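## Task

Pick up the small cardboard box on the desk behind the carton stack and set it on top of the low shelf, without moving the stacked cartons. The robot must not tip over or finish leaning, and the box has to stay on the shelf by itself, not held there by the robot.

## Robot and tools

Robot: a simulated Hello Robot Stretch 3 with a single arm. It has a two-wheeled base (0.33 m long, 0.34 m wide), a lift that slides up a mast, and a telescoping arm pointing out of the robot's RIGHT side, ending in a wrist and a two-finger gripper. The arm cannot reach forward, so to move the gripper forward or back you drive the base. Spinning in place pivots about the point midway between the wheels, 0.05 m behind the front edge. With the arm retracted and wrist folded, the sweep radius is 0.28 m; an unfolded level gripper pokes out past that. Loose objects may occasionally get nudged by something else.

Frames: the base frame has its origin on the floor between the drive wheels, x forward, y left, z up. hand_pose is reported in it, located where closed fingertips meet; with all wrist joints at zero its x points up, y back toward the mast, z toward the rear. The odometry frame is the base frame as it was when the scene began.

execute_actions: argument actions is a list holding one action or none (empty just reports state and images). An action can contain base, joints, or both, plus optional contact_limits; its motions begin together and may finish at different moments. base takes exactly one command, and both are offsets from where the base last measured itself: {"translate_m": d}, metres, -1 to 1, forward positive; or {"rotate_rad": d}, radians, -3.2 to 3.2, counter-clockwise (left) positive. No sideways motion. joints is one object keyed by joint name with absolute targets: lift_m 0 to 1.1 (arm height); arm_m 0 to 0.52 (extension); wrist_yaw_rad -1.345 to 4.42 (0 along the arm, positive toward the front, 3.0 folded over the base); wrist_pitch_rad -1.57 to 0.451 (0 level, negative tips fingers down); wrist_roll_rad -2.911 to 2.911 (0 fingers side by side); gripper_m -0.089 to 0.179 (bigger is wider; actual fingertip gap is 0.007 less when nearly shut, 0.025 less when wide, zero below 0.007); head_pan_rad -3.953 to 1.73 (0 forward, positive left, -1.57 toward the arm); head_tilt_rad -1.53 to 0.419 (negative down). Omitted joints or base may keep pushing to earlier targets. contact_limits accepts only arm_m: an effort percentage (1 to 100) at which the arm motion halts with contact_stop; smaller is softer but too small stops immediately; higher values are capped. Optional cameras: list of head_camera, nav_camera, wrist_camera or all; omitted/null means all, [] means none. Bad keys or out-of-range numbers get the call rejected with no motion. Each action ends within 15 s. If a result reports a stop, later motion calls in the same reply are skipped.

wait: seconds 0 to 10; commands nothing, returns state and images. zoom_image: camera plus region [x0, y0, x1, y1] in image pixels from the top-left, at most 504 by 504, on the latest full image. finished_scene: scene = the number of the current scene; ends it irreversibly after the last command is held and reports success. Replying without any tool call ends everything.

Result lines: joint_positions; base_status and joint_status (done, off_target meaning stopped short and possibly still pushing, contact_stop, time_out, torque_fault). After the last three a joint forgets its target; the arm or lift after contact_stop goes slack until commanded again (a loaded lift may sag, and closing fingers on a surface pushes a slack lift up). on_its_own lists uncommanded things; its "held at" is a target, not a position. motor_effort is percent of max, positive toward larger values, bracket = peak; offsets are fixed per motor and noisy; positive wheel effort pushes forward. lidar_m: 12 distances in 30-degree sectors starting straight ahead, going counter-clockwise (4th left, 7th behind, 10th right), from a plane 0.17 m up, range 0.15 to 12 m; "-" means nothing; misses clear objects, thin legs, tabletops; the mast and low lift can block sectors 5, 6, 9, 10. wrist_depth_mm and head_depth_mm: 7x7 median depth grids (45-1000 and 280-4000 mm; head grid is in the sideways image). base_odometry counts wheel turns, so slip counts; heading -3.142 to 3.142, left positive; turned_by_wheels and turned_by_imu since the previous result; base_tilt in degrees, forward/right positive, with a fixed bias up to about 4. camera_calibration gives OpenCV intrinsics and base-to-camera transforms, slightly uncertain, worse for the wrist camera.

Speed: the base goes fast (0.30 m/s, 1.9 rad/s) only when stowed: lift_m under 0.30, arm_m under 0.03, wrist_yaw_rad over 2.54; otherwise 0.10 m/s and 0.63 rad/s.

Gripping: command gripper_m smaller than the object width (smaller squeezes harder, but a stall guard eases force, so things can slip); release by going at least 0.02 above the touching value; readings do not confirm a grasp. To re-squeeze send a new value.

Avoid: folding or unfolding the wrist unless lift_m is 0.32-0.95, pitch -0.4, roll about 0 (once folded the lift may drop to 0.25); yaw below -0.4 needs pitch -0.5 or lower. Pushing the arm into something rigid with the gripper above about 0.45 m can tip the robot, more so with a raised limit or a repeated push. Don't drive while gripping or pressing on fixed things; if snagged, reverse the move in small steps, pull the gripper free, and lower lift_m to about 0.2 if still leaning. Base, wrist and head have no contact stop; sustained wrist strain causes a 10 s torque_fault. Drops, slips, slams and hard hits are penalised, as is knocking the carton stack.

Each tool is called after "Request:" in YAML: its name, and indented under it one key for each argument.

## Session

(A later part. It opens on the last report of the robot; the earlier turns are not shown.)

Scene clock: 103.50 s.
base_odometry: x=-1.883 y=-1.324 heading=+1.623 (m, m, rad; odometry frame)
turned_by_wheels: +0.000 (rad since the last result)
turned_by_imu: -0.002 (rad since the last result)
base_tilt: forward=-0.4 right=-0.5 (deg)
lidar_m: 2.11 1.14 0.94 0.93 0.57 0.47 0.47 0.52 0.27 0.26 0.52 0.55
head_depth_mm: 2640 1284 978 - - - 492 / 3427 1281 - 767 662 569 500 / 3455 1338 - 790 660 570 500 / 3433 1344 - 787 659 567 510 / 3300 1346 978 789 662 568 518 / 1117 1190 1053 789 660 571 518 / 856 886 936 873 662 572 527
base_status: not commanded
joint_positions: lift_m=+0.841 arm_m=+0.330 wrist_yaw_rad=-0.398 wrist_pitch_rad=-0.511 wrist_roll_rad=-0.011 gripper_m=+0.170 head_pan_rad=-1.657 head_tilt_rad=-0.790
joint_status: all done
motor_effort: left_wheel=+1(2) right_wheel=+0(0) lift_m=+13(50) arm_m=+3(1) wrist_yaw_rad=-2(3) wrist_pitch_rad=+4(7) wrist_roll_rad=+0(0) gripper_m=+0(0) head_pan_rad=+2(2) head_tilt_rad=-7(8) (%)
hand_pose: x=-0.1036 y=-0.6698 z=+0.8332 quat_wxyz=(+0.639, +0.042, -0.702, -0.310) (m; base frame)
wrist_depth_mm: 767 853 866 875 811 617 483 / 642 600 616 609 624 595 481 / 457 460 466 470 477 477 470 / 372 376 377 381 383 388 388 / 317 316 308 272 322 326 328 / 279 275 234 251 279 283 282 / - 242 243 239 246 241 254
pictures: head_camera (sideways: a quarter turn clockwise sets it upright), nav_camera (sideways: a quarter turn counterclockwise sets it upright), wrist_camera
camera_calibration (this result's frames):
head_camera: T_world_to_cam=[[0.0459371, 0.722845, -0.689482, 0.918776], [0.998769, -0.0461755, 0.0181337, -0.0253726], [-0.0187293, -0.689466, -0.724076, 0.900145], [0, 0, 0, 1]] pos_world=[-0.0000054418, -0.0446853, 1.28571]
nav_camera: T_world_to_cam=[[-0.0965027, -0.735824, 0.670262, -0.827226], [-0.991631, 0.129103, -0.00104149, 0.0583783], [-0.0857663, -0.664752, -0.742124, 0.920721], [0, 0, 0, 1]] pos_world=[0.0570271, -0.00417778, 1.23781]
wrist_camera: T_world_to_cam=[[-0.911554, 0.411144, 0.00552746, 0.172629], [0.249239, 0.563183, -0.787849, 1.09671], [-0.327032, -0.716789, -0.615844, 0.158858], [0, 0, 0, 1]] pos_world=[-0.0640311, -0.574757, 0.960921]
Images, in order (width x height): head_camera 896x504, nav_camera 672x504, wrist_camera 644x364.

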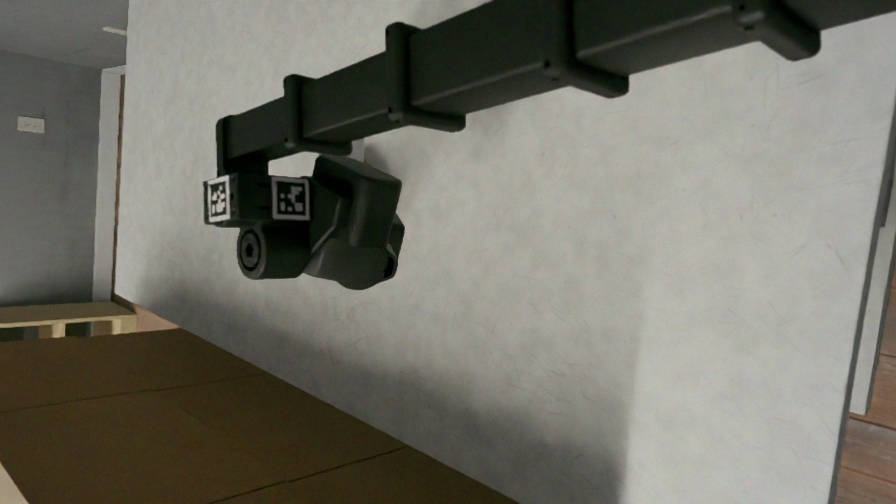

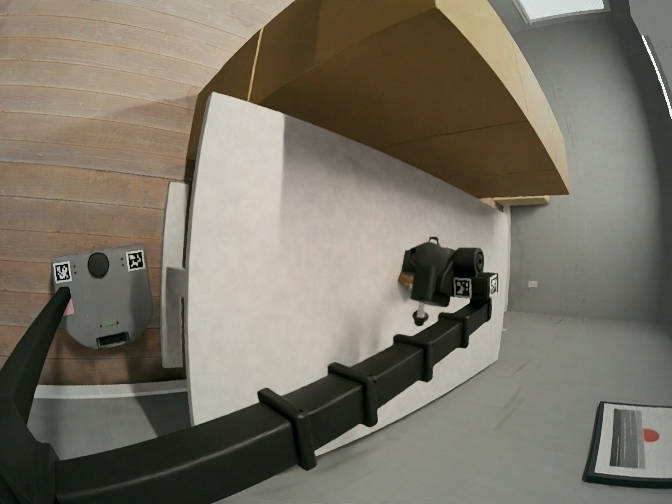

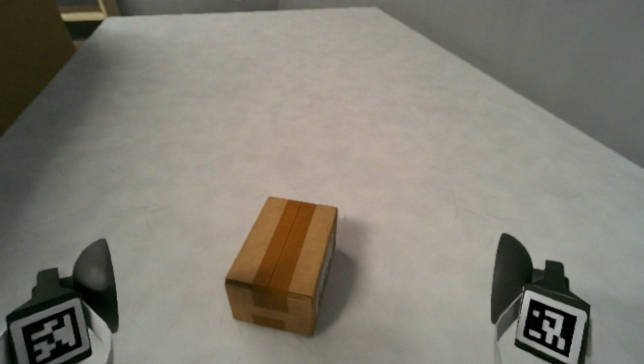

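Request:
execute_actions:
  actions:
    - {"joints":{"arm_m":0.40,"wrist_yaw_rad":-0.45}}
  cameras: []

Request:
execute_actions:
  actions:
    - {"joints":{"lift_m":0.75}}
  cameras: ["wrist_camera"]

Request:
execute_actions:
  actions:
    - {"joints":{"gripper_m":0.02}}
  cameras: ["wrist_camera"]

Request:
execute_actions:
  actions:
    - {"joints":{"lift_m":0.87}}
  cameras: ["wrist_camera"]

Scene clock: 109.73 s.
base_odometry: x=-1.883 y=-1.324 heading=+1.623 (m, m, rad; odometry frame)
turned_by_wheels: +0.000 (rad since the last result)
turned_by_imu: -0.001 (rad since the last result)
base_tilt: forward=-0.2 right=-0.5 (deg)
lidar_m: 2.12 1.14 0.93 0.93 0.57 0.47 0.47 0.52 0.26 0.26 0.52 0.55
head_depth_mm: 2643 1288 975 833 - - 493 / 3394 1339 - 758 654 569 500 / 3532 1415 865 789 661 571 500 / 3481 1398 884 789 661 571 508 / 3282 1334 982 791 661 568 518 / 1108 1191 1051 788 661 570 519 / 855 887 937 872 659 570 529
base_status: not commanded
joint_positions: lift_m=+0.841 arm_m=+0.400 wrist_yaw_rad=-0.447 wrist_pitch_rad=-0.511 wrist_roll_rad=-0.011 gripper_m=+0.170 head_pan_rad=-1.657 head_tilt_rad=-0.790
joint_status: all done
motor_effort: left_wheel=+2(2) right_wheel=-1(1) lift_m=+14(13) arm_m=+3(2) wrist_yaw_rad=-2(3) wrist_pitch_rad=+4(4) wrist_roll_rad=+0(0) gripper_m=+0(0) head_pan_rad=+3(3) head_tilt_rad=-7(7) (%)
hand_pose: x=-0.1131 y=-0.7355 z=+0.8332 quat_wxyz=(+0.631, +0.024, -0.703, -0.326) (m; base frame)
wrist_depth_mm: - 847 850 871 814 611 471 / 622 600 595 610 620 593 477 / 459 456 469 468 473 476 467 / 374 378 377 382 383 386 391 / 317 318 317 322 322 326 328 / 281 274 276 219 276 283 282 / - 240 236 193 245 240 254
pictures: none
No camera images: the call's "cameras" was empty. Leave "cameras" out to get every camera's image.

Scene clock: 111.40 s.
base_odometry: x=-1.883 y=-1.324 heading=+1.623 (m, m, rad; odometry frame)
turned_by_wheels: +0.000 (rad since the last result)
turned_by_imu: +0.000 (rad since the last result)
base_tilt: forward=-0.4 right=-0.6 (deg)
lidar_m: 2.12 1.14 0.94 0.93 0.57 0.47 0.47 0.52 0.26 0.26 0.52 0.55
head_depth_mm: 2608 1281 978 789 679 - - / 3439 1281 996 835 - 559 500 / 3466 1286 - 769 661 569 500 / 3444 1284 1050 768 662 570 509 / 3274 1343 976 789 661 571 520 / 1110 1187 1051 786 661 570 519 / 855 889 939 873 661 571 527
base_status: not commanded
joint_positions: lift_m=+0.751 arm_m=+0.400 wrist_yaw_rad=-0.447 wrist_pitch_rad=-0.511 wrist_roll_rad=-0.011 gripper_m=+0.170 head_pan_rad=-1.657 head_tilt_rad=-0.790
joint_status: all done
motor_effort: left_wheel=+2(3) right_wheel=-1(0) lift_m=+13(11) arm_m=+3(3) wrist_yaw_rad=-2(2) wrist_pitch_rad=+4(4) wrist_roll_rad=+0(0) gripper_m=+0(1) head_pan_rad=+1(1) head_tilt_rad=-7(7) (%)
hand_pose: x=-0.1131 y=-0.7355 z=+0.7432 quat_wxyz=(+0.631, +0.024, -0.703, -0.326) (m; base frame)
wrist_depth_mm: 525 527 539 548 556 554 466 / 370 374 380 381 385 391 396 / 288 289 292 296 298 298 301 / 234 235 228 159 240 242 244 / 198 199 142 134 201 204 205 / - 172 118 116 174 177 176 / - 152 140 122 153 150 159
pictures: wrist_camera
camera_calibration (this result's frames):
wrist_camera: T_world_to_cam=[[-0.890092, 0.455748, 0.00552757, 0.22666], [0.276802, 0.550159, -0.787848, 1.05873], [-0.362102, -0.699727, -0.615844, 0.0618039], [0, 0, 0, 1]] pos_world=[-0.0689317, -0.642526, 0.870929]
Images, in order (width x height): wrist_camera 644x364.

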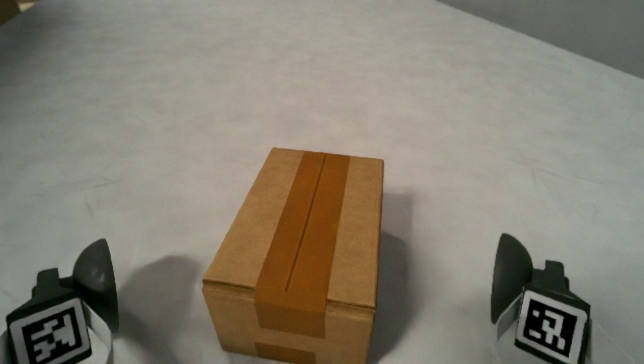

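Scene clock: 113.40 s.
base_odometry: x=-1.883 y=-1.324 heading=+1.623 (m, m, rad; odometry frame)
turned_by_wheels: +0.000 (rad since the last result)
turned_by_imu: +0.000 (rad since the last result)
base_tilt: forward=-0.3 right=-0.5 (deg)
lidar_m: 2.11 1.14 0.94 0.93 0.57 0.47 0.47 0.52 0.27 0.26 0.52 0.55
head_depth_mm: 2616 1276 978 789 676 - - / 3427 1281 993 836 - 559 501 / 3441 1278 - 769 661 569 500 / 3436 1281 1052 767 662 570 510 / 3274 1346 978 789 659 569 518 / 1113 1180 1050 791 659 569 519 / 855 886 933 872 661 570 528
base_status: not commanded
joint_positions: lift_m=+0.751 arm_m=+0.400 wrist_yaw_rad=-0.447 wrist_pitch_rad=-0.500 wrist_roll_rad=-0.011 gripper_m=+0.021 head_pan_rad=-1.657 head_tilt_rad=-0.790
joint_status: all done
motor_effort: left_wheel=+2(2) right_wheel=-2(2) lift_m=+13(13) arm_m=+2(3) wrist_yaw_rad=-2(2) wrist_pitch_rad=+0(4) wrist_roll_rad=+0(0) gripper_m=-20(100) head_pan_rad=+2(2) head_tilt_rad=-7(7) (%)
hand_pose: x=-0.1138 y=-0.7371 z=+0.7456 quat_wxyz=(+0.633, +0.021, -0.703, -0.323) (m; base frame)
wrist_depth_mm: 561 564 570 585 589 560 469 / 383 394 394 398 404 406 411 / 297 298 301 304 305 306 312 / 240 242 243 163 237 249 250 / 202 203 146 136 206 207 210 / 175 176 121 117 - 179 180 / 154 153 141 125 150 157 157
pictures: wrist_camera
camera_calibration (this result's frames):
wrist_camera: T_world_to_cam=[[-0.890149, 0.45564, 0.00522167, 0.22689], [0.272856, 0.542165, -0.794737, 1.06044], [-0.364945, -0.706009, -0.606932, 0.0503655], [0, 0, 0, 1]] pos_world=[-0.0690013, -0.642756, 0.872156]
Images, in order (width x height): wrist_camera 644x364.

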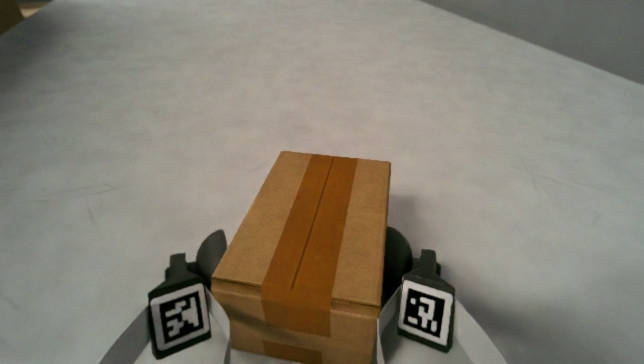

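Scene clock: 115.33 s.
base_odometry: x=-1.883 y=-1.324 heading=+1.623 (m, m, rad; odometry frame)
turned_by_wheels: +0.000 (rad since the last result)
turned_by_imu: -0.001 (rad since the last result)
base_tilt: forward=-0.4 right=-0.6 (deg)
lidar_m: 2.11 1.13 0.94 0.93 0.57 0.47 0.47 0.52 0.27 0.26 0.52 0.55
head_depth_mm: 2631 1287 1009 - - 570 496 / 3383 1373 - 767 660 568 501 / 3472 - 920 788 660 569 500 / 3493 1407 911 790 662 569 509 / 3188 1345 975 787 662 571 518 / 1111 1187 1041 789 662 571 518 / 853 887 937 873 662 568 529
base_status: not commanded
joint_positions: lift_m=+0.869 arm_m=+0.400 wrist_yaw_rad=-0.447 wrist_pitch_rad=-0.519 wrist_roll_rad=-0.011 gripper_m=+0.021 head_pan_rad=-1.657 head_tilt_rad=-0.790
joint_status: all done
motor_effort: left_wheel=+2(3) right_wheel=-1(2) lift_m=+58(57) arm_m=+2(2) wrist_yaw_rad=-3(2) wrist_pitch_rad=+7(7) wrist_roll_rad=+0(0) gripper_m=-19(20) head_pan_rad=+2(2) head_tilt_rad=-7(7) (%)
hand_pose: x=-0.1126 y=-0.7346 z=+0.8600 quat_wxyz=(+0.630, +0.027, -0.703, -0.329) (m; base frame)
wrist_depth_mm: - - - 940 819 604 467 / 689 648 663 668 676 612 479 / 502 506 511 515 524 523 488 / 410 416 417 167 410 422 431 / 349 350 337 137 347 354 360 / 303 303 121 117 - 309 311 / 268 268 200 125 258 273 274
pictures: wrist_camera
camera_calibration (this result's frames):
wrist_camera: T_world_to_cam=[[-0.890203, 0.455528, 0.00572757, 0.225701], [0.279335, 0.555727, -0.783032, 1.15033], [-0.359876, -0.695458, -0.621955, 0.143272], [0, 0, 0, 1]] pos_world=[-0.068848, -0.642445, 0.988564]
Images, in order (width x height): wrist_camera 644x364.

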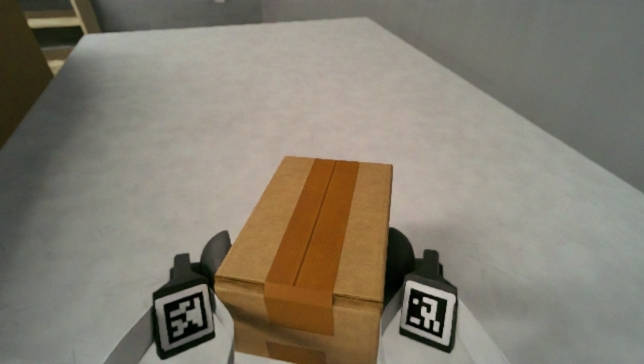

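Stow with box (yaw 2.7).

Request:
execute_actions:
  actions:
    - {"joints":{"arm_m":0,"wrist_yaw_rad":2.7,"wrist_pitch_rad":-0.4}}
  cameras: []

Request:
execute_actions:
  actions:
    - {"base":{"translate_m":0.6}}
  cameras: []

Request:
execute_actions:
  actions:
    - {"base":{"translate_m":0.7},"joints":{"lift_m":0.29}}
  cameras: []

Request:
execute_actions:
  actions:
    - {"base":{"rotate_rad":-1.55},"joints":{"head_pan_rad":0,"head_tilt_rad":-0.6}}
  cameras: []

Request:
execute_actions:
  actions:
    - {"base":{"translate_m":1}}
  cameras: []

Request:
execute_actions:
  actions:
    - {"base":{"translate_m":1}}
  cameras: []

Request:
execute_actions:
  actions:
    - {"base":{"translate_m":1}}

Scene clock: 125.87 s.
base_odometry: x=-1.883 y=-1.324 heading=+1.623 (m, m, rad; odometry frame)
turned_by_wheels: +0.000 (rad since the last result)
turned_by_imu: -0.002 (rad since the last result)
base_tilt: forward=-0.3 right=-0.6 (deg)
lidar_m: 2.12 1.14 0.94 0.93 0.57 0.47 0.47 0.52 0.27 0.26 0.52 0.55
head_depth_mm: 2661 1277 975 790 694 - 496 / 3437 1291 979 791 702 - 500 / 3467 1284 984 790 678 - 492 / 3448 1287 975 786 694 - - / 3240 1346 979 791 686 - 519 / 1119 1181 1050 789 664 564 519 / 854 887 937 874 661 570 529
base_status: not commanded
joint_positions: lift_m=+0.869 arm_m=+0.001 wrist_yaw_rad=+2.697 wrist_pitch_rad=-0.428 wrist_roll_rad=-0.011 gripper_m=+0.021 head_pan_rad=-1.657 head_tilt_rad=-0.790
joint_status: all done
joint sent to its limit — the command would take arm_m past its lower limit, so that joint was sent only as far as its limit.
motor_effort: left_wheel=+2(2) right_wheel=-1(1) lift_m=+58(58) arm_m=-3(3) wrist_yaw_rad=+2(3) wrist_pitch_rad=+11(12) wrist_roll_rad=+0(0) gripper_m=-20(20) head_pan_rad=+2(2) head_tilt_rad=-7(7) (%)
hand_pose: x=+0.0746 y=+0.0551 z=+0.8796 quat_wxyz=(+0.299, +0.703, -0.004, +0.645) (m; base frame)
wrist_depth_mm: 757 807 870 937 - - - / 819 849 921 - - - - / 848 924 - - - - - / 926 - - 167 - - - / - - - 137 - - - / - - 121 117 - - - / - - - 125 - - -
pictures: none
No camera images: the call's "cameras" was empty. Leave "cameras" out to get every camera's image.

Scene clock: 133.10 s.
base_odometry: x=-1.914 y=-0.725 heading=+1.623 (m, m, rad; odometry frame)
turned_by_wheels: +0.000 (rad since the last result)
turned_by_imu: -0.001 (rad since the last result)
base_tilt: forward=-0.3 right=-0.5 (deg)
lidar_m: 1.88 1.00 0.83 0.82 0.91 1.06 1.06 0.70 0.42 0.42 3.29 2.41
head_depth_mm: 665 460 430 513 604 - 1119 / 667 461 437 523 610 - 1140 / 668 462 443 535 656 - 1129 / 764 462 452 547 654 - - / 3494 2841 494 1697 1541 - 1164 / 3568 2949 2254 1804 1519 1302 1144 / 3688 2973 2263 1805 1520 1302 1149
base_status: done
joint_positions: lift_m=+0.869 arm_m=+0.001 wrist_yaw_rad=+2.697 wrist_pitch_rad=-0.428 wrist_roll_rad=-0.011 gripper_m=+0.021 head_pan_rad=-1.657 head_tilt_rad=-0.790
joint_status: not commanded
motor_effort: left_wheel=+2(6) right_wheel=-1(3) lift_m=+57(58) arm_m=-3(3) wrist_yaw_rad=+2(2) wrist_pitch_rad=+11(11) wrist_roll_rad=+1(0) gripper_m=-19(20) head_pan_rad=+3(2) head_tilt_rad=-7(8) (%)
hand_pose: x=+0.0746 y=+0.0551 z=+0.8796 quat_wxyz=(+0.299, +0.703, -0.004, +0.645) (m; base frame)
wrist_depth_mm: 665 720 767 844 889 - - / 709 781 818 893 - - - / 770 827 886 970 - - - / 814 899 967 167 - - - / 890 982 - 137 - - - / - - 121 117 - - - / - - - 125 - - -
pictures: none
No camera images: the call's "cameras" was empty. Leave "cameras" out to get every camera's image.

Scene clock: 140.80 s.
base_odometry: x=-1.951 y=-0.026 heading=+1.623 (m, m, rad; odometry frame)
turned_by_wheels: +0.000 (rad since the last result)
turned_by_imu: -0.001 (rad since the last result)
base_tilt: forward=-0.3 right=-0.5 (deg)
lidar_m: 1.57 0.85 0.70 0.70 0.77 1.23 1.37 0.79 1.01 3.67 2.15 1.77
head_depth_mm: 3512 2986 2264 1810 1513 1310 1145 / 3558 2979 2243 1807 1516 1298 1151 / 3496 2960 2248 1808 1524 1300 1142 / 3611 2949 2246 1801 1528 1308 1166 / 3689 2972 2251 1808 1521 1307 1151 / 3700 2961 2254 1810 1522 1313 1146 / 3793 3004 2258 1802 1516 1310 1143
base_status: done
joint_positions: lift_m=+0.291 arm_m=+0.001 wrist_yaw_rad=+2.698 wrist_pitch_rad=-0.428 wrist_roll_rad=-0.011 gripper_m=+0.021 head_pan_rad=-1.657 head_tilt_rad=-0.790
joint_status: all done
motor_effort: left_wheel=+1(12) right_wheel=-1(6) lift_m=+14(49) arm_m=-2(3) wrist_yaw_rad=+2(2) wrist_pitch_rad=+10(11) wrist_roll_rad=+0(0) gripper_m=-19(19) head_pan_rad=+2(2) head_tilt_rad=-7(8) (%)
hand_pose: x=+0.0746 y=+0.0551 z=+0.3012 quat_wxyz=(+0.299, +0.703, -0.004, +0.645) (m; base frame)
wrist_depth_mm: 578 618 677 709 771 803 908 / 613 660 710 771 824 901 - / 665 718 745 828 897 956 999 / 673 717 738 167 716 746 758 / 601 599 575 137 591 612 612 / 514 508 121 117 - 521 522 / - 454 134 125 426 451 453
pictures: none
No camera images: the call's "cameras" was empty. Leave "cameras" out to get every camera's image.

Scene clock: 143.03 s.
base_odometry: x=-1.951 y=-0.026 heading=+0.073 (m, m, rad; odometry frame)
turned_by_wheels: -1.550 (rad since the last result)
turned_by_imu: -1.562 (rad since the last result)
base_tilt: forward=-0.3 right=-0.5 (deg)
lidar_m: 3.65 2.14 1.77 1.50 0.83 0.70 0.70 0.79 1.30 1.37 0.79 1.05
head_depth_mm: 3461 3725 3174 2278 1768 1454 1231 / 3596 3800 3174 2242 1779 1446 1225 / 3587 3822 3144 2270 1771 1438 1230 / 3656 - 3203 2264 1763 1445 1233 / 3807 - 3172 2277 1772 1451 1231 / 3959 - 3152 2253 1770 1436 1224 / 3487 3561 3192 2256 1746 1456 1236
base_status: done
joint_positions: lift_m=+0.291 arm_m=+0.001 wrist_yaw_rad=+2.698 wrist_pitch_rad=-0.428 wrist_roll_rad=-0.011 gripper_m=+0.021 head_pan_rad=-0.007 head_tilt_rad=-0.606
joint_status: all done
motor_effort: left_wheel=+2(13) right_wheel=-1(7) lift_m=+14(14) arm_m=-3(3) wrist_yaw_rad=+2(2) wrist_pitch_rad=+11(11) wrist_roll_rad=+0(0) gripper_m=-20(19) head_pan_rad=+2(30) head_tilt_rad=+3(27) (%)
hand_pose: x=+0.0746 y=+0.0552 z=+0.3012 quat_wxyz=(+0.299, +0.703, -0.004, +0.645) (m; base frame)
wrist_depth_mm: - - - - - - - / - - - - - - - / 936 950 954 949 944 968 969 / 725 728 737 167 717 740 755 / 599 602 570 136 592 612 610 / 518 508 122 117 - 514 523 / - 459 134 125 425 451 448
pictures: none
No camera images: the call's "cameras" was empty. Leave "cameras" out to get every camera's image.

Scene clock: 147.97 s.
base_odometry: x=-0.954 y=+0.047 heading=+0.073 (m, m, rad; odometry frame)
turned_by_wheels: +0.000 (rad since the last result)
turned_by_imu: +0.000 (rad since the last result)
base_tilt: forward=-0.4 right=-0.5 (deg)
lidar_m: 2.73 2.15 1.52 1.53 1.97 1.67 1.67 1.89 0.78 0.78 0.88 2.77
head_depth_mm: 2603 2754 2793 2262 1775 1460 1232 / 2620 2819 2917 2257 1782 1453 1229 / 2713 2956 2968 2270 1761 1448 1229 / 2758 3066 3154 2275 1757 1449 1227 / 2849 3121 3163 2278 1758 1450 1226 / 2899 3305 3168 2304 1769 1452 1231 / 2974 3123 3145 2289 1751 1439 1230
base_status: done
joint_positions: lift_m=+0.291 arm_m=+0.001 wrist_yaw_rad=+2.698 wrist_pitch_rad=-0.428 wrist_roll_rad=-0.011 gripper_m=+0.021 head_pan_rad=-0.007 head_tilt_rad=-0.605
joint_status: not commanded
motor_effort: left_wheel=+2(12) right_wheel=-1(5) lift_m=+14(14) arm_m=-2(2) wrist_yaw_rad=+1(2) wrist_pitch_rad=+11(10) wrist_roll_rad=+0(0) gripper_m=-19(20) head_pan_rad=+2(3) head_tilt_rad=+3(3) (%)
hand_pose: x=+0.0746 y=+0.0552 z=+0.3012 quat_wxyz=(+0.299, +0.703, -0.004, +0.645) (m; base frame)
wrist_depth_mm: - - - - - - - / - - - - - - - / 955 946 974 954 956 956 982 / 737 736 736 167 714 740 750 / 598 604 575 137 588 611 616 / 520 506 121 117 - 524 518 / - 452 134 125 419 452 453
pictures: none
No camera images: the call's "cameras" was empty. Leave "cameras" out to get every camera's image.

Scene clock: 152.90 s.
base_odometry: x=+0.044 y=+0.120 heading=+0.073 (m, m, rad; odometry frame)
turned_by_wheels: +0.000 (rad since the last result)
turned_by_imu: +0.000 (rad since the last result)
base_tilt: forward=-0.3 right=-0.5 (deg)
lidar_m: 1.74 1.89 1.59 1.42 1.73 2.62 2.64 1.18 1.00 2.17 2.44 1.74
head_depth_mm: 1735 1913 2000 2044 1762 1452 1234 / 1779 1960 1992 2096 1773 1459 1231 / 1830 2025 2051 2126 1772 1448 1228 / 1863 2076 2327 2265 1753 1450 1233 / 1905 2144 2411 2243 1766 1452 1227 / 1962 2158 2472 2253 1776 1439 1229 / 2006 2252 2575 2256 1764 1444 1229
base_status: done
joint_positions: lift_m=+0.291 arm_m=+0.001 wrist_yaw_rad=+2.698 wrist_pitch_rad=-0.428 wrist_roll_rad=-0.011 gripper_m=+0.021 head_pan_rad=-0.007 head_tilt_rad=-0.605
joint_status: not commanded
motor_effort: left_wheel=+2(12) right_wheel=-1(7) lift_m=+14(14) arm_m=-3(2) wrist_yaw_rad=+1(2) wrist_pitch_rad=+10(11) wrist_roll_rad=-1(0) gripper_m=-20(19) head_pan_rad=+2(2) head_tilt_rad=+3(2) (%)
hand_pose: x=+0.0746 y=+0.0552 z=+0.3012 quat_wxyz=(+0.299, +0.703, -0.004, +0.645) (m; base frame)
wrist_depth_mm: - - - - - - - / - - - - - - - / 936 934 945 957 971 946 963 / 740 729 734 166 727 745 740 / 598 603 572 137 590 610 613 / 517 516 121 117 - 519 524 / - 451 134 125 428 450 455
pictures: none
No camera images: the call's "cameras" was empty. Leave "cameras" out to get every camera's image.

Scene clock: 157.83 s.
base_odometry: x=+1.041 y=+0.193 heading=+0.073 (m, m, rad; odometry frame)
turned_by_wheels: +0.000 (rad since the last result)
turned_by_imu: +0.000 (rad since the last result)
base_tilt: forward=-0.4 right=-0.7 (deg)
lidar_m: 0.75 1.29 1.38 1.37 1.55 2.46 2.63 1.59 2.24 2.38 0.91 0.98
head_depth_mm: 913 1003 1121 1192 1028 1144 1224 / 933 1027 1152 1192 1186 1260 1228 / 953 1059 1182 1319 1260 1330 1225 / 983 1086 1220 1400 1621 1446 1231 / 1001 1107 1255 1439 1651 1442 1230 / 1028 1145 1301 1499 1670 1447 1233 / 1055 1187 1351 1557 1728 1439 1222
base_status: done
joint_positions: lift_m=+0.291 arm_m=+0.001 wrist_yaw_rad=+2.698 wrist_pitch_rad=-0.428 wrist_roll_rad=-0.011 gripper_m=+0.021 head_pan_rad=-0.007 head_tilt_rad=-0.605
joint_status: not commanded
motor_effort: left_wheel=+2(12) right_wheel=+0(5) lift_m=+14(14) arm_m=-2(2) wrist_yaw_rad=+2(2) wrist_pitch_rad=+11(11) wrist_roll_rad=+0(0) gripper_m=-20(20) head_pan_rad=+2(2) head_tilt_rad=+2(2) (%)
hand_pose: x=+0.0746 y=+0.0552 z=+0.3012 quat_wxyz=(+0.299, +0.703, -0.004, +0.645) (m; base frame)
wrist_depth_mm: - - - - - - - / - - - - - - - / 939 955 948 941 946 957 968 / 744 738 738 167 715 748 747 / 594 600 578 137 585 618 624 / 515 509 121 117 - 518 522 / - 455 134 125 422 450 452
pictures: head_camera (sideways: a quarter turn clockwise sets it upright), nav_camera (sideways: a quarter turn counterclockwise sets it upright), wrist_camera
camera_calibration (this result's frames):
head_camera: T_world_to_cam=[[-0.584869, -0.0124124, -0.811033, 1.08105], [-0.035715, 0.999307, 0.0104617, -0.00907762], [0.810341, 0.0350848, -0.584907, 0.714063], [0, 0, 0, 1]] pos_world=[0.0533148, -0.00256291, 1.29452]
nav_camera: T_world_to_cam=[[0.605055, -0.036989, 0.795324, -0.9945], [-0.0492411, -0.998746, -0.00898885, 0.0629775], [0.79466, -0.0337239, -0.606118, 0.738448], [0, 0, 0, 1]] pos_world=[0.0180134, 0.0510164, 1.2391]
wrist_camera: T_world_to_cam=[[0.891551, -0.452909, 0.00337655, -0.0462685], [-0.245912, -0.490312, -0.836135, 0.334463], [0.380348, 0.744626, -0.548514, 0.255522], [0, 0, 0, 1]] pos_world=[0.026312, -0.0472325, 0.41997]
Images, in order (width x height): head_camera 896x504, nav_camera 672x504, wrist_camera 644x364.

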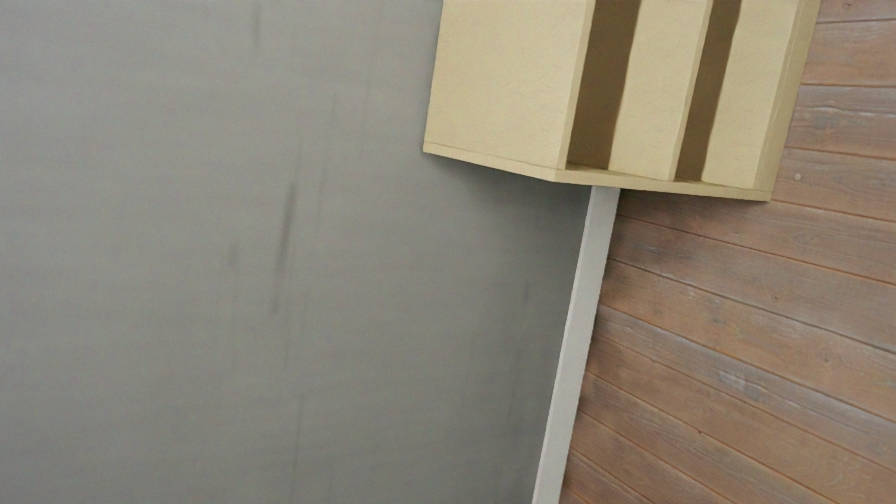

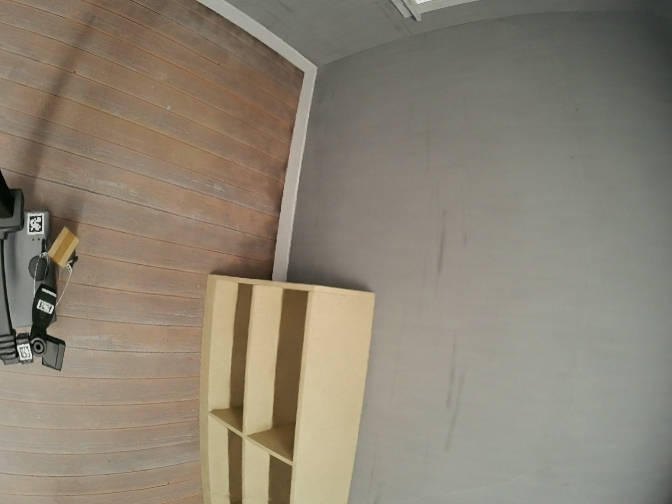

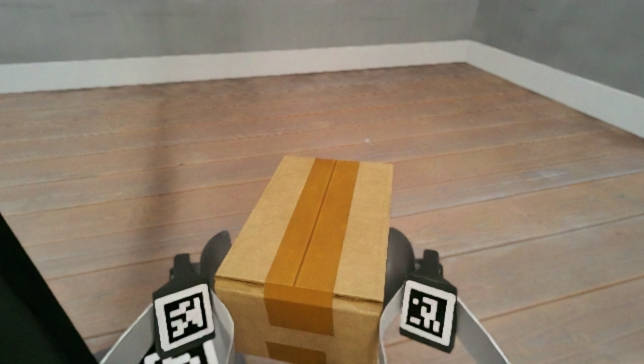

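Request:
execute_actions:
  actions:
    - {"base":{"translate_m":0.15}}
  cameras: []

Request:
execute_actions:
  actions:
    - {"base":{"rotate_rad":1.15},"joints":{"head_pan_rad":-1.57,"head_tilt_rad":-0.7}}
  cameras: []

Request:
execute_actions:
  actions:
    - {"joints":{"lift_m":0.74,"wrist_yaw_rad":0}}
  cameras: []

Request:
execute_actions:
  actions:
    - {"joints":{"arm_m":0.43,"wrist_pitch_rad":-0.47}}

Scene clock: 165.33 s.
base_odometry: x=+1.191 y=+0.204 heading=+0.073 (m, m, rad; odometry frame)
turned_by_wheels: +0.000 (rad since the last result)
turned_by_imu: -0.001 (rad since the last result)
base_tilt: forward=-0.4 right=-0.7 (deg)
lidar_m: 0.60 1.12 1.34 1.34 1.51 2.02 2.71 1.71 2.38 1.30 0.82 0.99
head_depth_mm: 788 867 967 1070 927 1007 1129 / 808 888 996 1099 934 1035 1157 / 825 913 1024 1172 1317 1084 1181 / 847 940 1054 1206 1400 1450 1230 / 867 965 1089 1245 1471 1452 1229 / 889 996 1127 1298 1524 1443 1224 / 916 1021 1163 1342 1587 1446 1236
base_status: done
joint_positions: lift_m=+0.291 arm_m=+0.001 wrist_yaw_rad=+2.698 wrist_pitch_rad=-0.428 wrist_roll_rad=-0.011 gripper_m=+0.021 head_pan_rad=-0.007 head_tilt_rad=-0.605
joint_status: not commanded
motor_effort: left_wheel=+2(12) right_wheel=+0(6) lift_m=+14(14) arm_m=-3(3) wrist_yaw_rad=+1(1) wrist_pitch_rad=+11(11) wrist_roll_rad=+0(0) gripper_m=-19(19) head_pan_rad=+2(2) head_tilt_rad=+3(3) (%)
hand_pose: x=+0.0746 y=+0.0552 z=+0.3012 quat_wxyz=(+0.299, +0.703, -0.004, +0.645) (m; base frame)
wrist_depth_mm: - - - - - - 877 / - - - - - - 892 / 925 944 956 948 950 964 869 / 729 733 740 167 713 750 751 / 597 596 561 137 580 608 612 / 517 508 121 117 - 520 519 / - 459 134 126 428 449 452
pictures: none
No camera images: the call's "cameras" was empty. Leave "cameras" out to get every camera's image.

Scene clock: 167.27 s.
base_odometry: x=+1.191 y=+0.204 heading=+1.223 (m, m, rad; odometry frame)
turned_by_wheels: +1.150 (rad since the last result)
turned_by_imu: +1.159 (rad since the last result)
base_tilt: forward=-0.4 right=-0.5 (deg)
lidar_m: 1.34 1.34 1.60 2.71 2.28 1.71 2.41 1.30 0.82 0.60 0.60 1.19
head_depth_mm: 887 1019 1164 1064 1134 1310 1186 / 877 990 1143 1057 1133 1287 1188 / 862 971 1116 1057 1102 1288 1188 / 849 954 1093 1053 1105 1255 1179 / 833 938 1073 1051 929 1227 1186 / 821 919 1045 1220 1447 1372 1179 / 807 902 1029 1190 1414 1375 1184
base_status: done
joint_positions: lift_m=+0.291 arm_m=+0.001 wrist_yaw_rad=+2.698 wrist_pitch_rad=-0.428 wrist_roll_rad=-0.011 gripper_m=+0.021 head_pan_rad=-1.563 head_tilt_rad=-0.692
joint_status: all done
motor_effort: left_wheel=-1(8) right_wheel=+2(9) lift_m=+14(14) arm_m=-2(2) wrist_yaw_rad=+2(2) wrist_pitch_rad=+10(11) wrist_roll_rad=+0(0) gripper_m=-19(19) head_pan_rad=-3(30) head_tilt_rad=-6(20) (%)
hand_pose: x=+0.0746 y=+0.0552 z=+0.3012 quat_wxyz=(+0.299, +0.703, -0.004, +0.645) (m; base frame)
wrist_depth_mm: - - - - - - - / - - - - - - - / 938 941 939 958 979 955 984 / 729 735 746 167 714 742 761 / 593 601 574 136 585 615 615 / 518 513 122 117 - 514 514 / - 449 134 125 425 451 451
pictures: none
No camera images: the call's "cameras" was empty. Leave "cameras" out to get every camera's image.

Scene clock: 172.20 s.
base_odometry: x=+1.191 y=+0.204 heading=+1.223 (m, m, rad; odometry frame)
turned_by_wheels: +0.000 (rad since the last result)
turned_by_imu: -0.001 (rad since the last result)
base_tilt: forward=-0.3 right=-0.6 (deg)
lidar_m: 1.34 1.34 1.60 2.71 2.28 1.71 2.42 1.30 0.82 0.60 0.60 1.19
head_depth_mm: 894 1013 1170 1055 1131 1299 1224 / 876 987 1141 1056 1132 1287 1243 / 860 972 1116 1056 935 582 - / 848 954 1095 1054 1104 1236 1190 / 833 937 1071 1058 929 1236 1191 / 816 920 1047 1226 1457 1363 1180 / 807 898 1025 1195 1420 1365 1186
base_status: not commanded
joint_positions: lift_m=+0.739 arm_m=+0.001 wrist_yaw_rad=+0.003 wrist_pitch_rad=-0.428 wrist_roll_rad=-0.011 gripper_m=+0.021 head_pan_rad=-1.563 head_tilt_rad=-0.692
joint_status: all done
motor_effort: left_wheel=-1(1) right_wheel=+2(2) lift_m=+57(59) arm_m=-2(2) wrist_yaw_rad=-2(5) wrist_pitch_rad=+11(10) wrist_roll_rad=+0(0) gripper_m=-20(20) head_pan_rad=-2(2) head_tilt_rad=-6(6) (%)
hand_pose: x=-0.0209 y=-0.3695 z=+0.7497 quat_wxyz=(+0.695, +0.152, -0.687, -0.149) (m; base frame)
wrist_depth_mm: 596 622 663 710 751 802 868 / 640 672 705 742 775 864 839 / 678 703 593 588 597 595 607 / 728 761 454 167 507 598 917 / 804 843 418 137 738 703 765 / 869 952 121 117 - 765 973 / 895 917 347 125 790 845 889
pictures: none
No camera images: the call's "cameras" was empty. Leave "cameras" out to get every camera's image.

Scene clock: 176.53 s.
base_odometry: x=+1.191 y=+0.204 heading=+1.223 (m, m, rad; odometry frame)
turned_by_wheels: +0.000 (rad since the last result)
turned_by_imu: -0.001 (rad since the last result)
base_tilt: forward=-0.4 right=-0.5 (deg)
lidar_m: 1.34 1.34 1.61 2.72 2.28 1.71 2.42 1.30 0.81 0.60 0.60 1.19
head_depth_mm: 888 1012 1169 1057 1131 - - / 875 993 1127 - 1129 1284 1184 / 862 972 1085 973 1103 1281 1180 / 843 954 1086 1024 1101 1255 1178 / 830 934 1070 1055 936 1240 1190 / 820 923 1048 1211 1458 1362 1178 / 806 904 1026 1192 1418 1374 1190
base_status: not commanded
joint_positions: lift_m=+0.739 arm_m=+0.430 wrist_yaw_rad=+0.002 wrist_pitch_rad=-0.489 wrist_roll_rad=-0.011 gripper_m=+0.021 head_pan_rad=-1.563 head_tilt_rad=-0.692
joint_status: all done
motor_effort: left_wheel=-1(1) right_wheel=+2(2) lift_m=+58(58) arm_m=+2(1) wrist_yaw_rad=-1(2) wrist_pitch_rad=+7(10) wrist_roll_rad=+0(0) gripper_m=-20(19) head_pan_rad=-3(2) head_tilt_rad=-6(6) (%)
hand_pose: x=-0.0211 y=-0.7896 z=+0.7363 quat_wxyz=(+0.690, +0.173, -0.682, -0.170) (m; base frame)
wrist_depth_mm: 268 282 299 320 342 367 398 / 286 307 326 350 377 402 441 / 314 333 356 385 413 461 492 / 342 369 387 167 396 412 416 / 354 338 322 137 334 345 351 / 290 287 121 117 - 296 297 / 256 255 194 125 246 258 260
pictures: head_camera (sideways: a quarter turn clockwise sets it upright), nav_camera (sideways: a quarter turn counterclockwise sets it upright), wrist_camera
camera_calibration (this result's frames):
head_camera: T_world_to_cam=[[-0.02148, 0.652638, -0.757365, 1.00766], [0.998687, 0.0492473, 0.0141132, -0.02014], [0.046509, -0.756068, -0.652839, 0.807092], [0, 0, 0, 1]] pos_world=[0.00422098, -0.0464273, 1.29035]
nav_camera: T_world_to_cam=[[-0.0276323, -0.672106, 0.739939, -0.918449], [-0.999364, 0.0352616, -0.00529122, 0.0639586], [-0.0225352, -0.739615, -0.672653, 0.829983], [0, 0, 0, 1]] pos_world=[0.0572429, -0.00568316, 1.23822]
wrist_camera: T_world_to_cam=[[-0.999697, 0.0240912, 0.00496581, -0.00951475], [0.010445, 0.598542, -0.801023, 1.09984], [-0.0222699, -0.800729, -0.598613, -0.0321895], [0, 0, 0, 1]] pos_world=[-0.0217166, -0.683845, 0.861773]
Images, in order (width x height): head_camera 896x504, nav_camera 672x504, wrist_camera 644x364.

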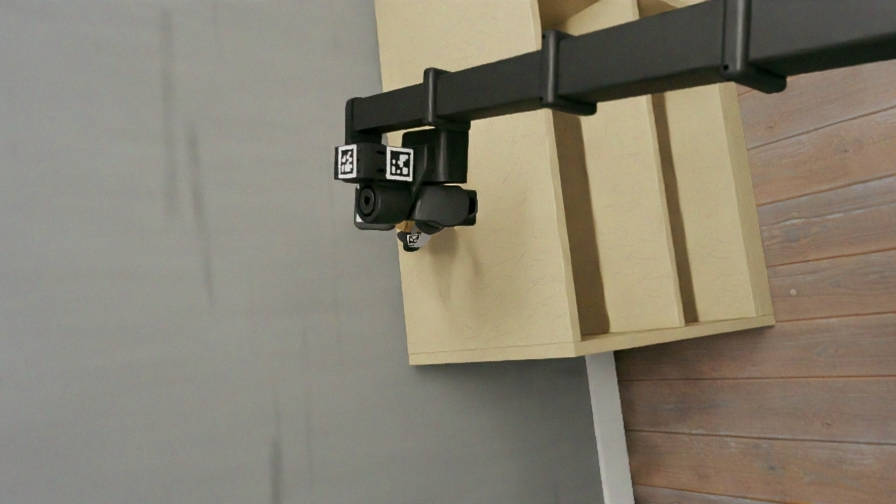

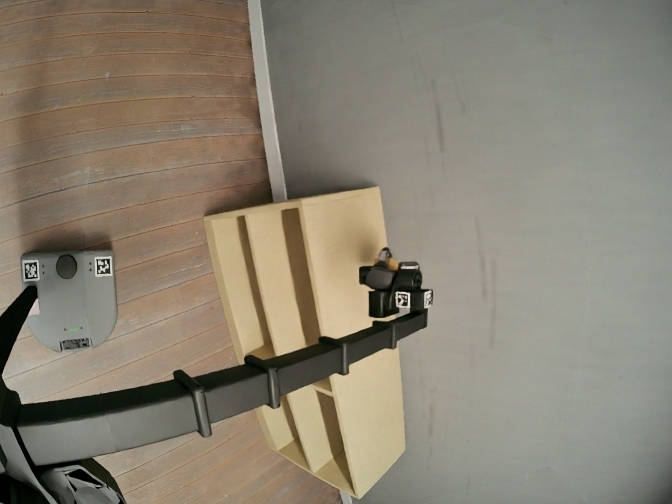

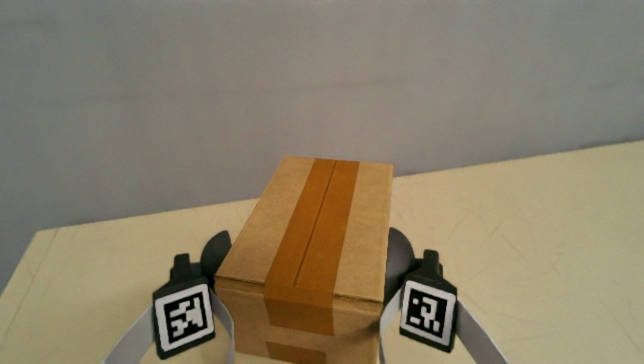

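Request:
execute_actions:
  actions:
    - {"joints":{"lift_m":0.636}}
  cameras: []

Request:
execute_actions:
  actions:
    - {"joints":{"gripper_m":0.15}}
  cameras: []

Request:
execute_actions:
  actions:
    - {"joints":{"lift_m":0.76}}
  cameras: ["wrist_camera"]

Request:
finished_scene:
  scene: 1

Scene clock: 184.10 s.
base_odometry: x=+1.191 y=+0.204 heading=+1.223 (m, m, rad; odometry frame)
turned_by_wheels: +0.000 (rad since the last result)
turned_by_imu: -0.001 (rad since the last result)
base_tilt: forward=-0.4 right=-0.5 (deg)
lidar_m: 1.34 1.35 1.61 2.71 2.28 1.72 2.41 1.30 0.81 0.60 0.60 1.18
head_depth_mm: 888 1014 1167 1054 1136 1300 1220 / 873 988 1141 1088 1161 1287 1168 / 861 976 1110 1135 1137 1287 1180 / 847 952 1089 1075 1103 1262 1184 / 835 939 1074 1050 928 1238 1183 / 820 919 1048 1226 1451 1370 1183 / 807 900 1026 1186 1407 1371 1178
base_status: not commanded
joint_positions: lift_m=+0.637 arm_m=+0.430 wrist_yaw_rad=+0.002 wrist_pitch_rad=-0.477 wrist_roll_rad=-0.011 gripper_m=+0.021 head_pan_rad=-1.563 head_tilt_rad=-0.692
joint_status: all done
motor_effort: left_wheel=-2(1) right_wheel=+2(2) lift_m=+11(48) arm_m=+3(3) wrist_yaw_rad=-1(2) wrist_pitch_rad=+3(7) wrist_roll_rad=-1(0) gripper_m=-19(20) head_pan_rad=-2(3) head_tilt_rad=-6(6) (%)
hand_pose: x=-0.0211 y=-0.7912 z=+0.6364 quat_wxyz=(+0.691, +0.169, -0.683, -0.166) (m; base frame)
wrist_depth_mm: 269 282 297 318 338 369 392 / 287 305 324 347 374 393 419 / 304 317 311 312 317 315 318 / 243 246 248 164 242 251 253 / 204 204 196 136 202 209 211 / 175 176 121 117 - 179 180 / 154 156 143 125 149 157 157
pictures: none
No camera images: the call's "cameras" was empty. Leave "cameras" out to get every camera's image.

Scene clock: 185.90 s.
base_odometry: x=+1.191 y=+0.204 heading=+1.223 (m, m, rad; odometry frame)
turned_by_wheels: +0.000 (rad since the last result)
turned_by_imu: +0.000 (rad since the last result)
base_tilt: forward=-0.4 right=-0.4 (deg)
lidar_m: 1.34 1.35 1.61 2.71 2.28 1.72 2.41 1.30 0.82 0.60 0.60 1.19
head_depth_mm: 888 1014 1164 1058 1129 1295 1223 / 875 993 1139 1097 1164 1291 1174 / 857 974 1113 1157 1133 1283 1180 / 844 956 1093 1096 1109 1263 1188 / 833 935 1072 1055 928 1237 1180 / 820 918 1049 1214 1450 1367 1183 / 808 901 1026 1190 1413 1373 1179
base_status: not commanded
joint_positions: lift_m=+0.637 arm_m=+0.430 wrist_yaw_rad=+0.000 wrist_pitch_rad=-0.480 wrist_roll_rad=-0.011 gripper_m=+0.150 head_pan_rad=-1.563 head_tilt_rad=-0.692
joint_status: all done
motor_effort: left_wheel=-2(2) right_wheel=+2(2) lift_m=+13(12) arm_m=+3(3) wrist_yaw_rad=-1(2) wrist_pitch_rad=+4(4) wrist_roll_rad=+0(0) gripper_m=+0(95) head_pan_rad=-2(2) head_tilt_rad=-6(6) (%)
hand_pose: x=-0.0214 y=-0.7908 z=+0.6357 quat_wxyz=(+0.691, +0.169, -0.683, -0.167) (m; base frame)
wrist_depth_mm: 268 284 298 319 342 365 397 / 290 305 325 346 375 397 419 / 303 310 305 309 310 314 316 / 242 244 246 164 240 249 252 / 202 204 197 137 200 208 209 / 179 174 124 117 172 - 179 / - 153 146 127 154 151 156
pictures: none
No camera images: the call's "cameras" was empty. Leave "cameras" out to get every camera's image.

Scene clock: 187.87 s.
base_odometry: x=+1.191 y=+0.204 heading=+1.223 (m, m, rad; odometry frame)
turned_by_wheels: +0.000 (rad since the last result)
turned_by_imu: +0.000 (rad since the last result)
base_tilt: forward=-0.3 right=-0.5 (deg)
lidar_m: 1.34 1.35 1.60 2.72 2.29 1.72 2.41 1.30 0.82 0.60 0.60 1.18
head_depth_mm: 887 1012 1166 1056 1165 - - / 876 991 1113 - 1135 1286 1180 / 860 969 1084 972 1101 1295 1190 / 852 955 1089 1023 1107 1264 1187 / 833 939 1076 1052 934 1237 1182 / 820 917 1049 1222 1450 1367 1186 / 810 903 1030 1186 1422 1378 1181
base_status: not commanded
joint_positions: lift_m=+0.759 arm_m=+0.430 wrist_yaw_rad=+0.000 wrist_pitch_rad=-0.481 wrist_roll_rad=-0.011 gripper_m=+0.150 head_pan_rad=-1.563 head_tilt_rad=-0.692
joint_status: all done
motor_effort: left_wheel=-1(1) right_wheel=+2(3) lift_m=+57(59) arm_m=+3(3) wrist_yaw_rad=-1(1) wrist_pitch_rad=+4(4) wrist_roll_rad=+0(0) gripper_m=+1(0) head_pan_rad=-2(2) head_tilt_rad=-6(6) (%)
hand_pose: x=-0.0214 y=-0.7907 z=+0.7581 quat_wxyz=(+0.691, +0.170, -0.683, -0.168) (m; base frame)
wrist_depth_mm: 267 281 299 318 339 367 393 / 289 304 325 351 373 408 448 / 313 331 353 384 419 451 505 / 341 363 393 420 452 453 458 / 365 381 372 372 371 377 377 / 325 319 317 319 322 - 327 / - 279 280 227 280 275 286
pictures: wrist_camera
camera_calibration (this result's frames):
wrist_camera: T_world_to_cam=[[-0.999663, 0.0255106, 0.00475488, -0.00860836], [0.0112734, 0.59197, -0.805881, 1.11649], [-0.0233732, -0.805556, -0.592058, -0.0288833], [0, 0, 0, 1]] pos_world=[-0.0218672, -0.683975, 0.882697]
Images, in order (width x height): wrist_camera 644x364.

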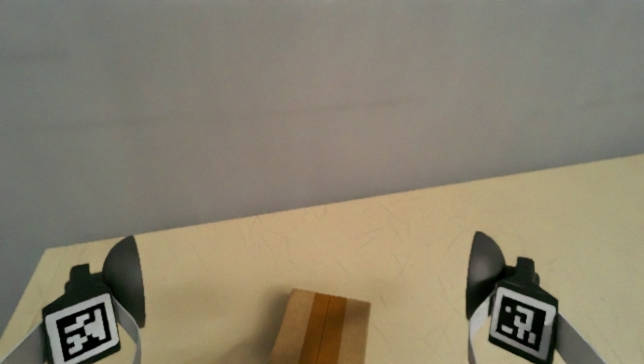

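The scene is finished: the task was done.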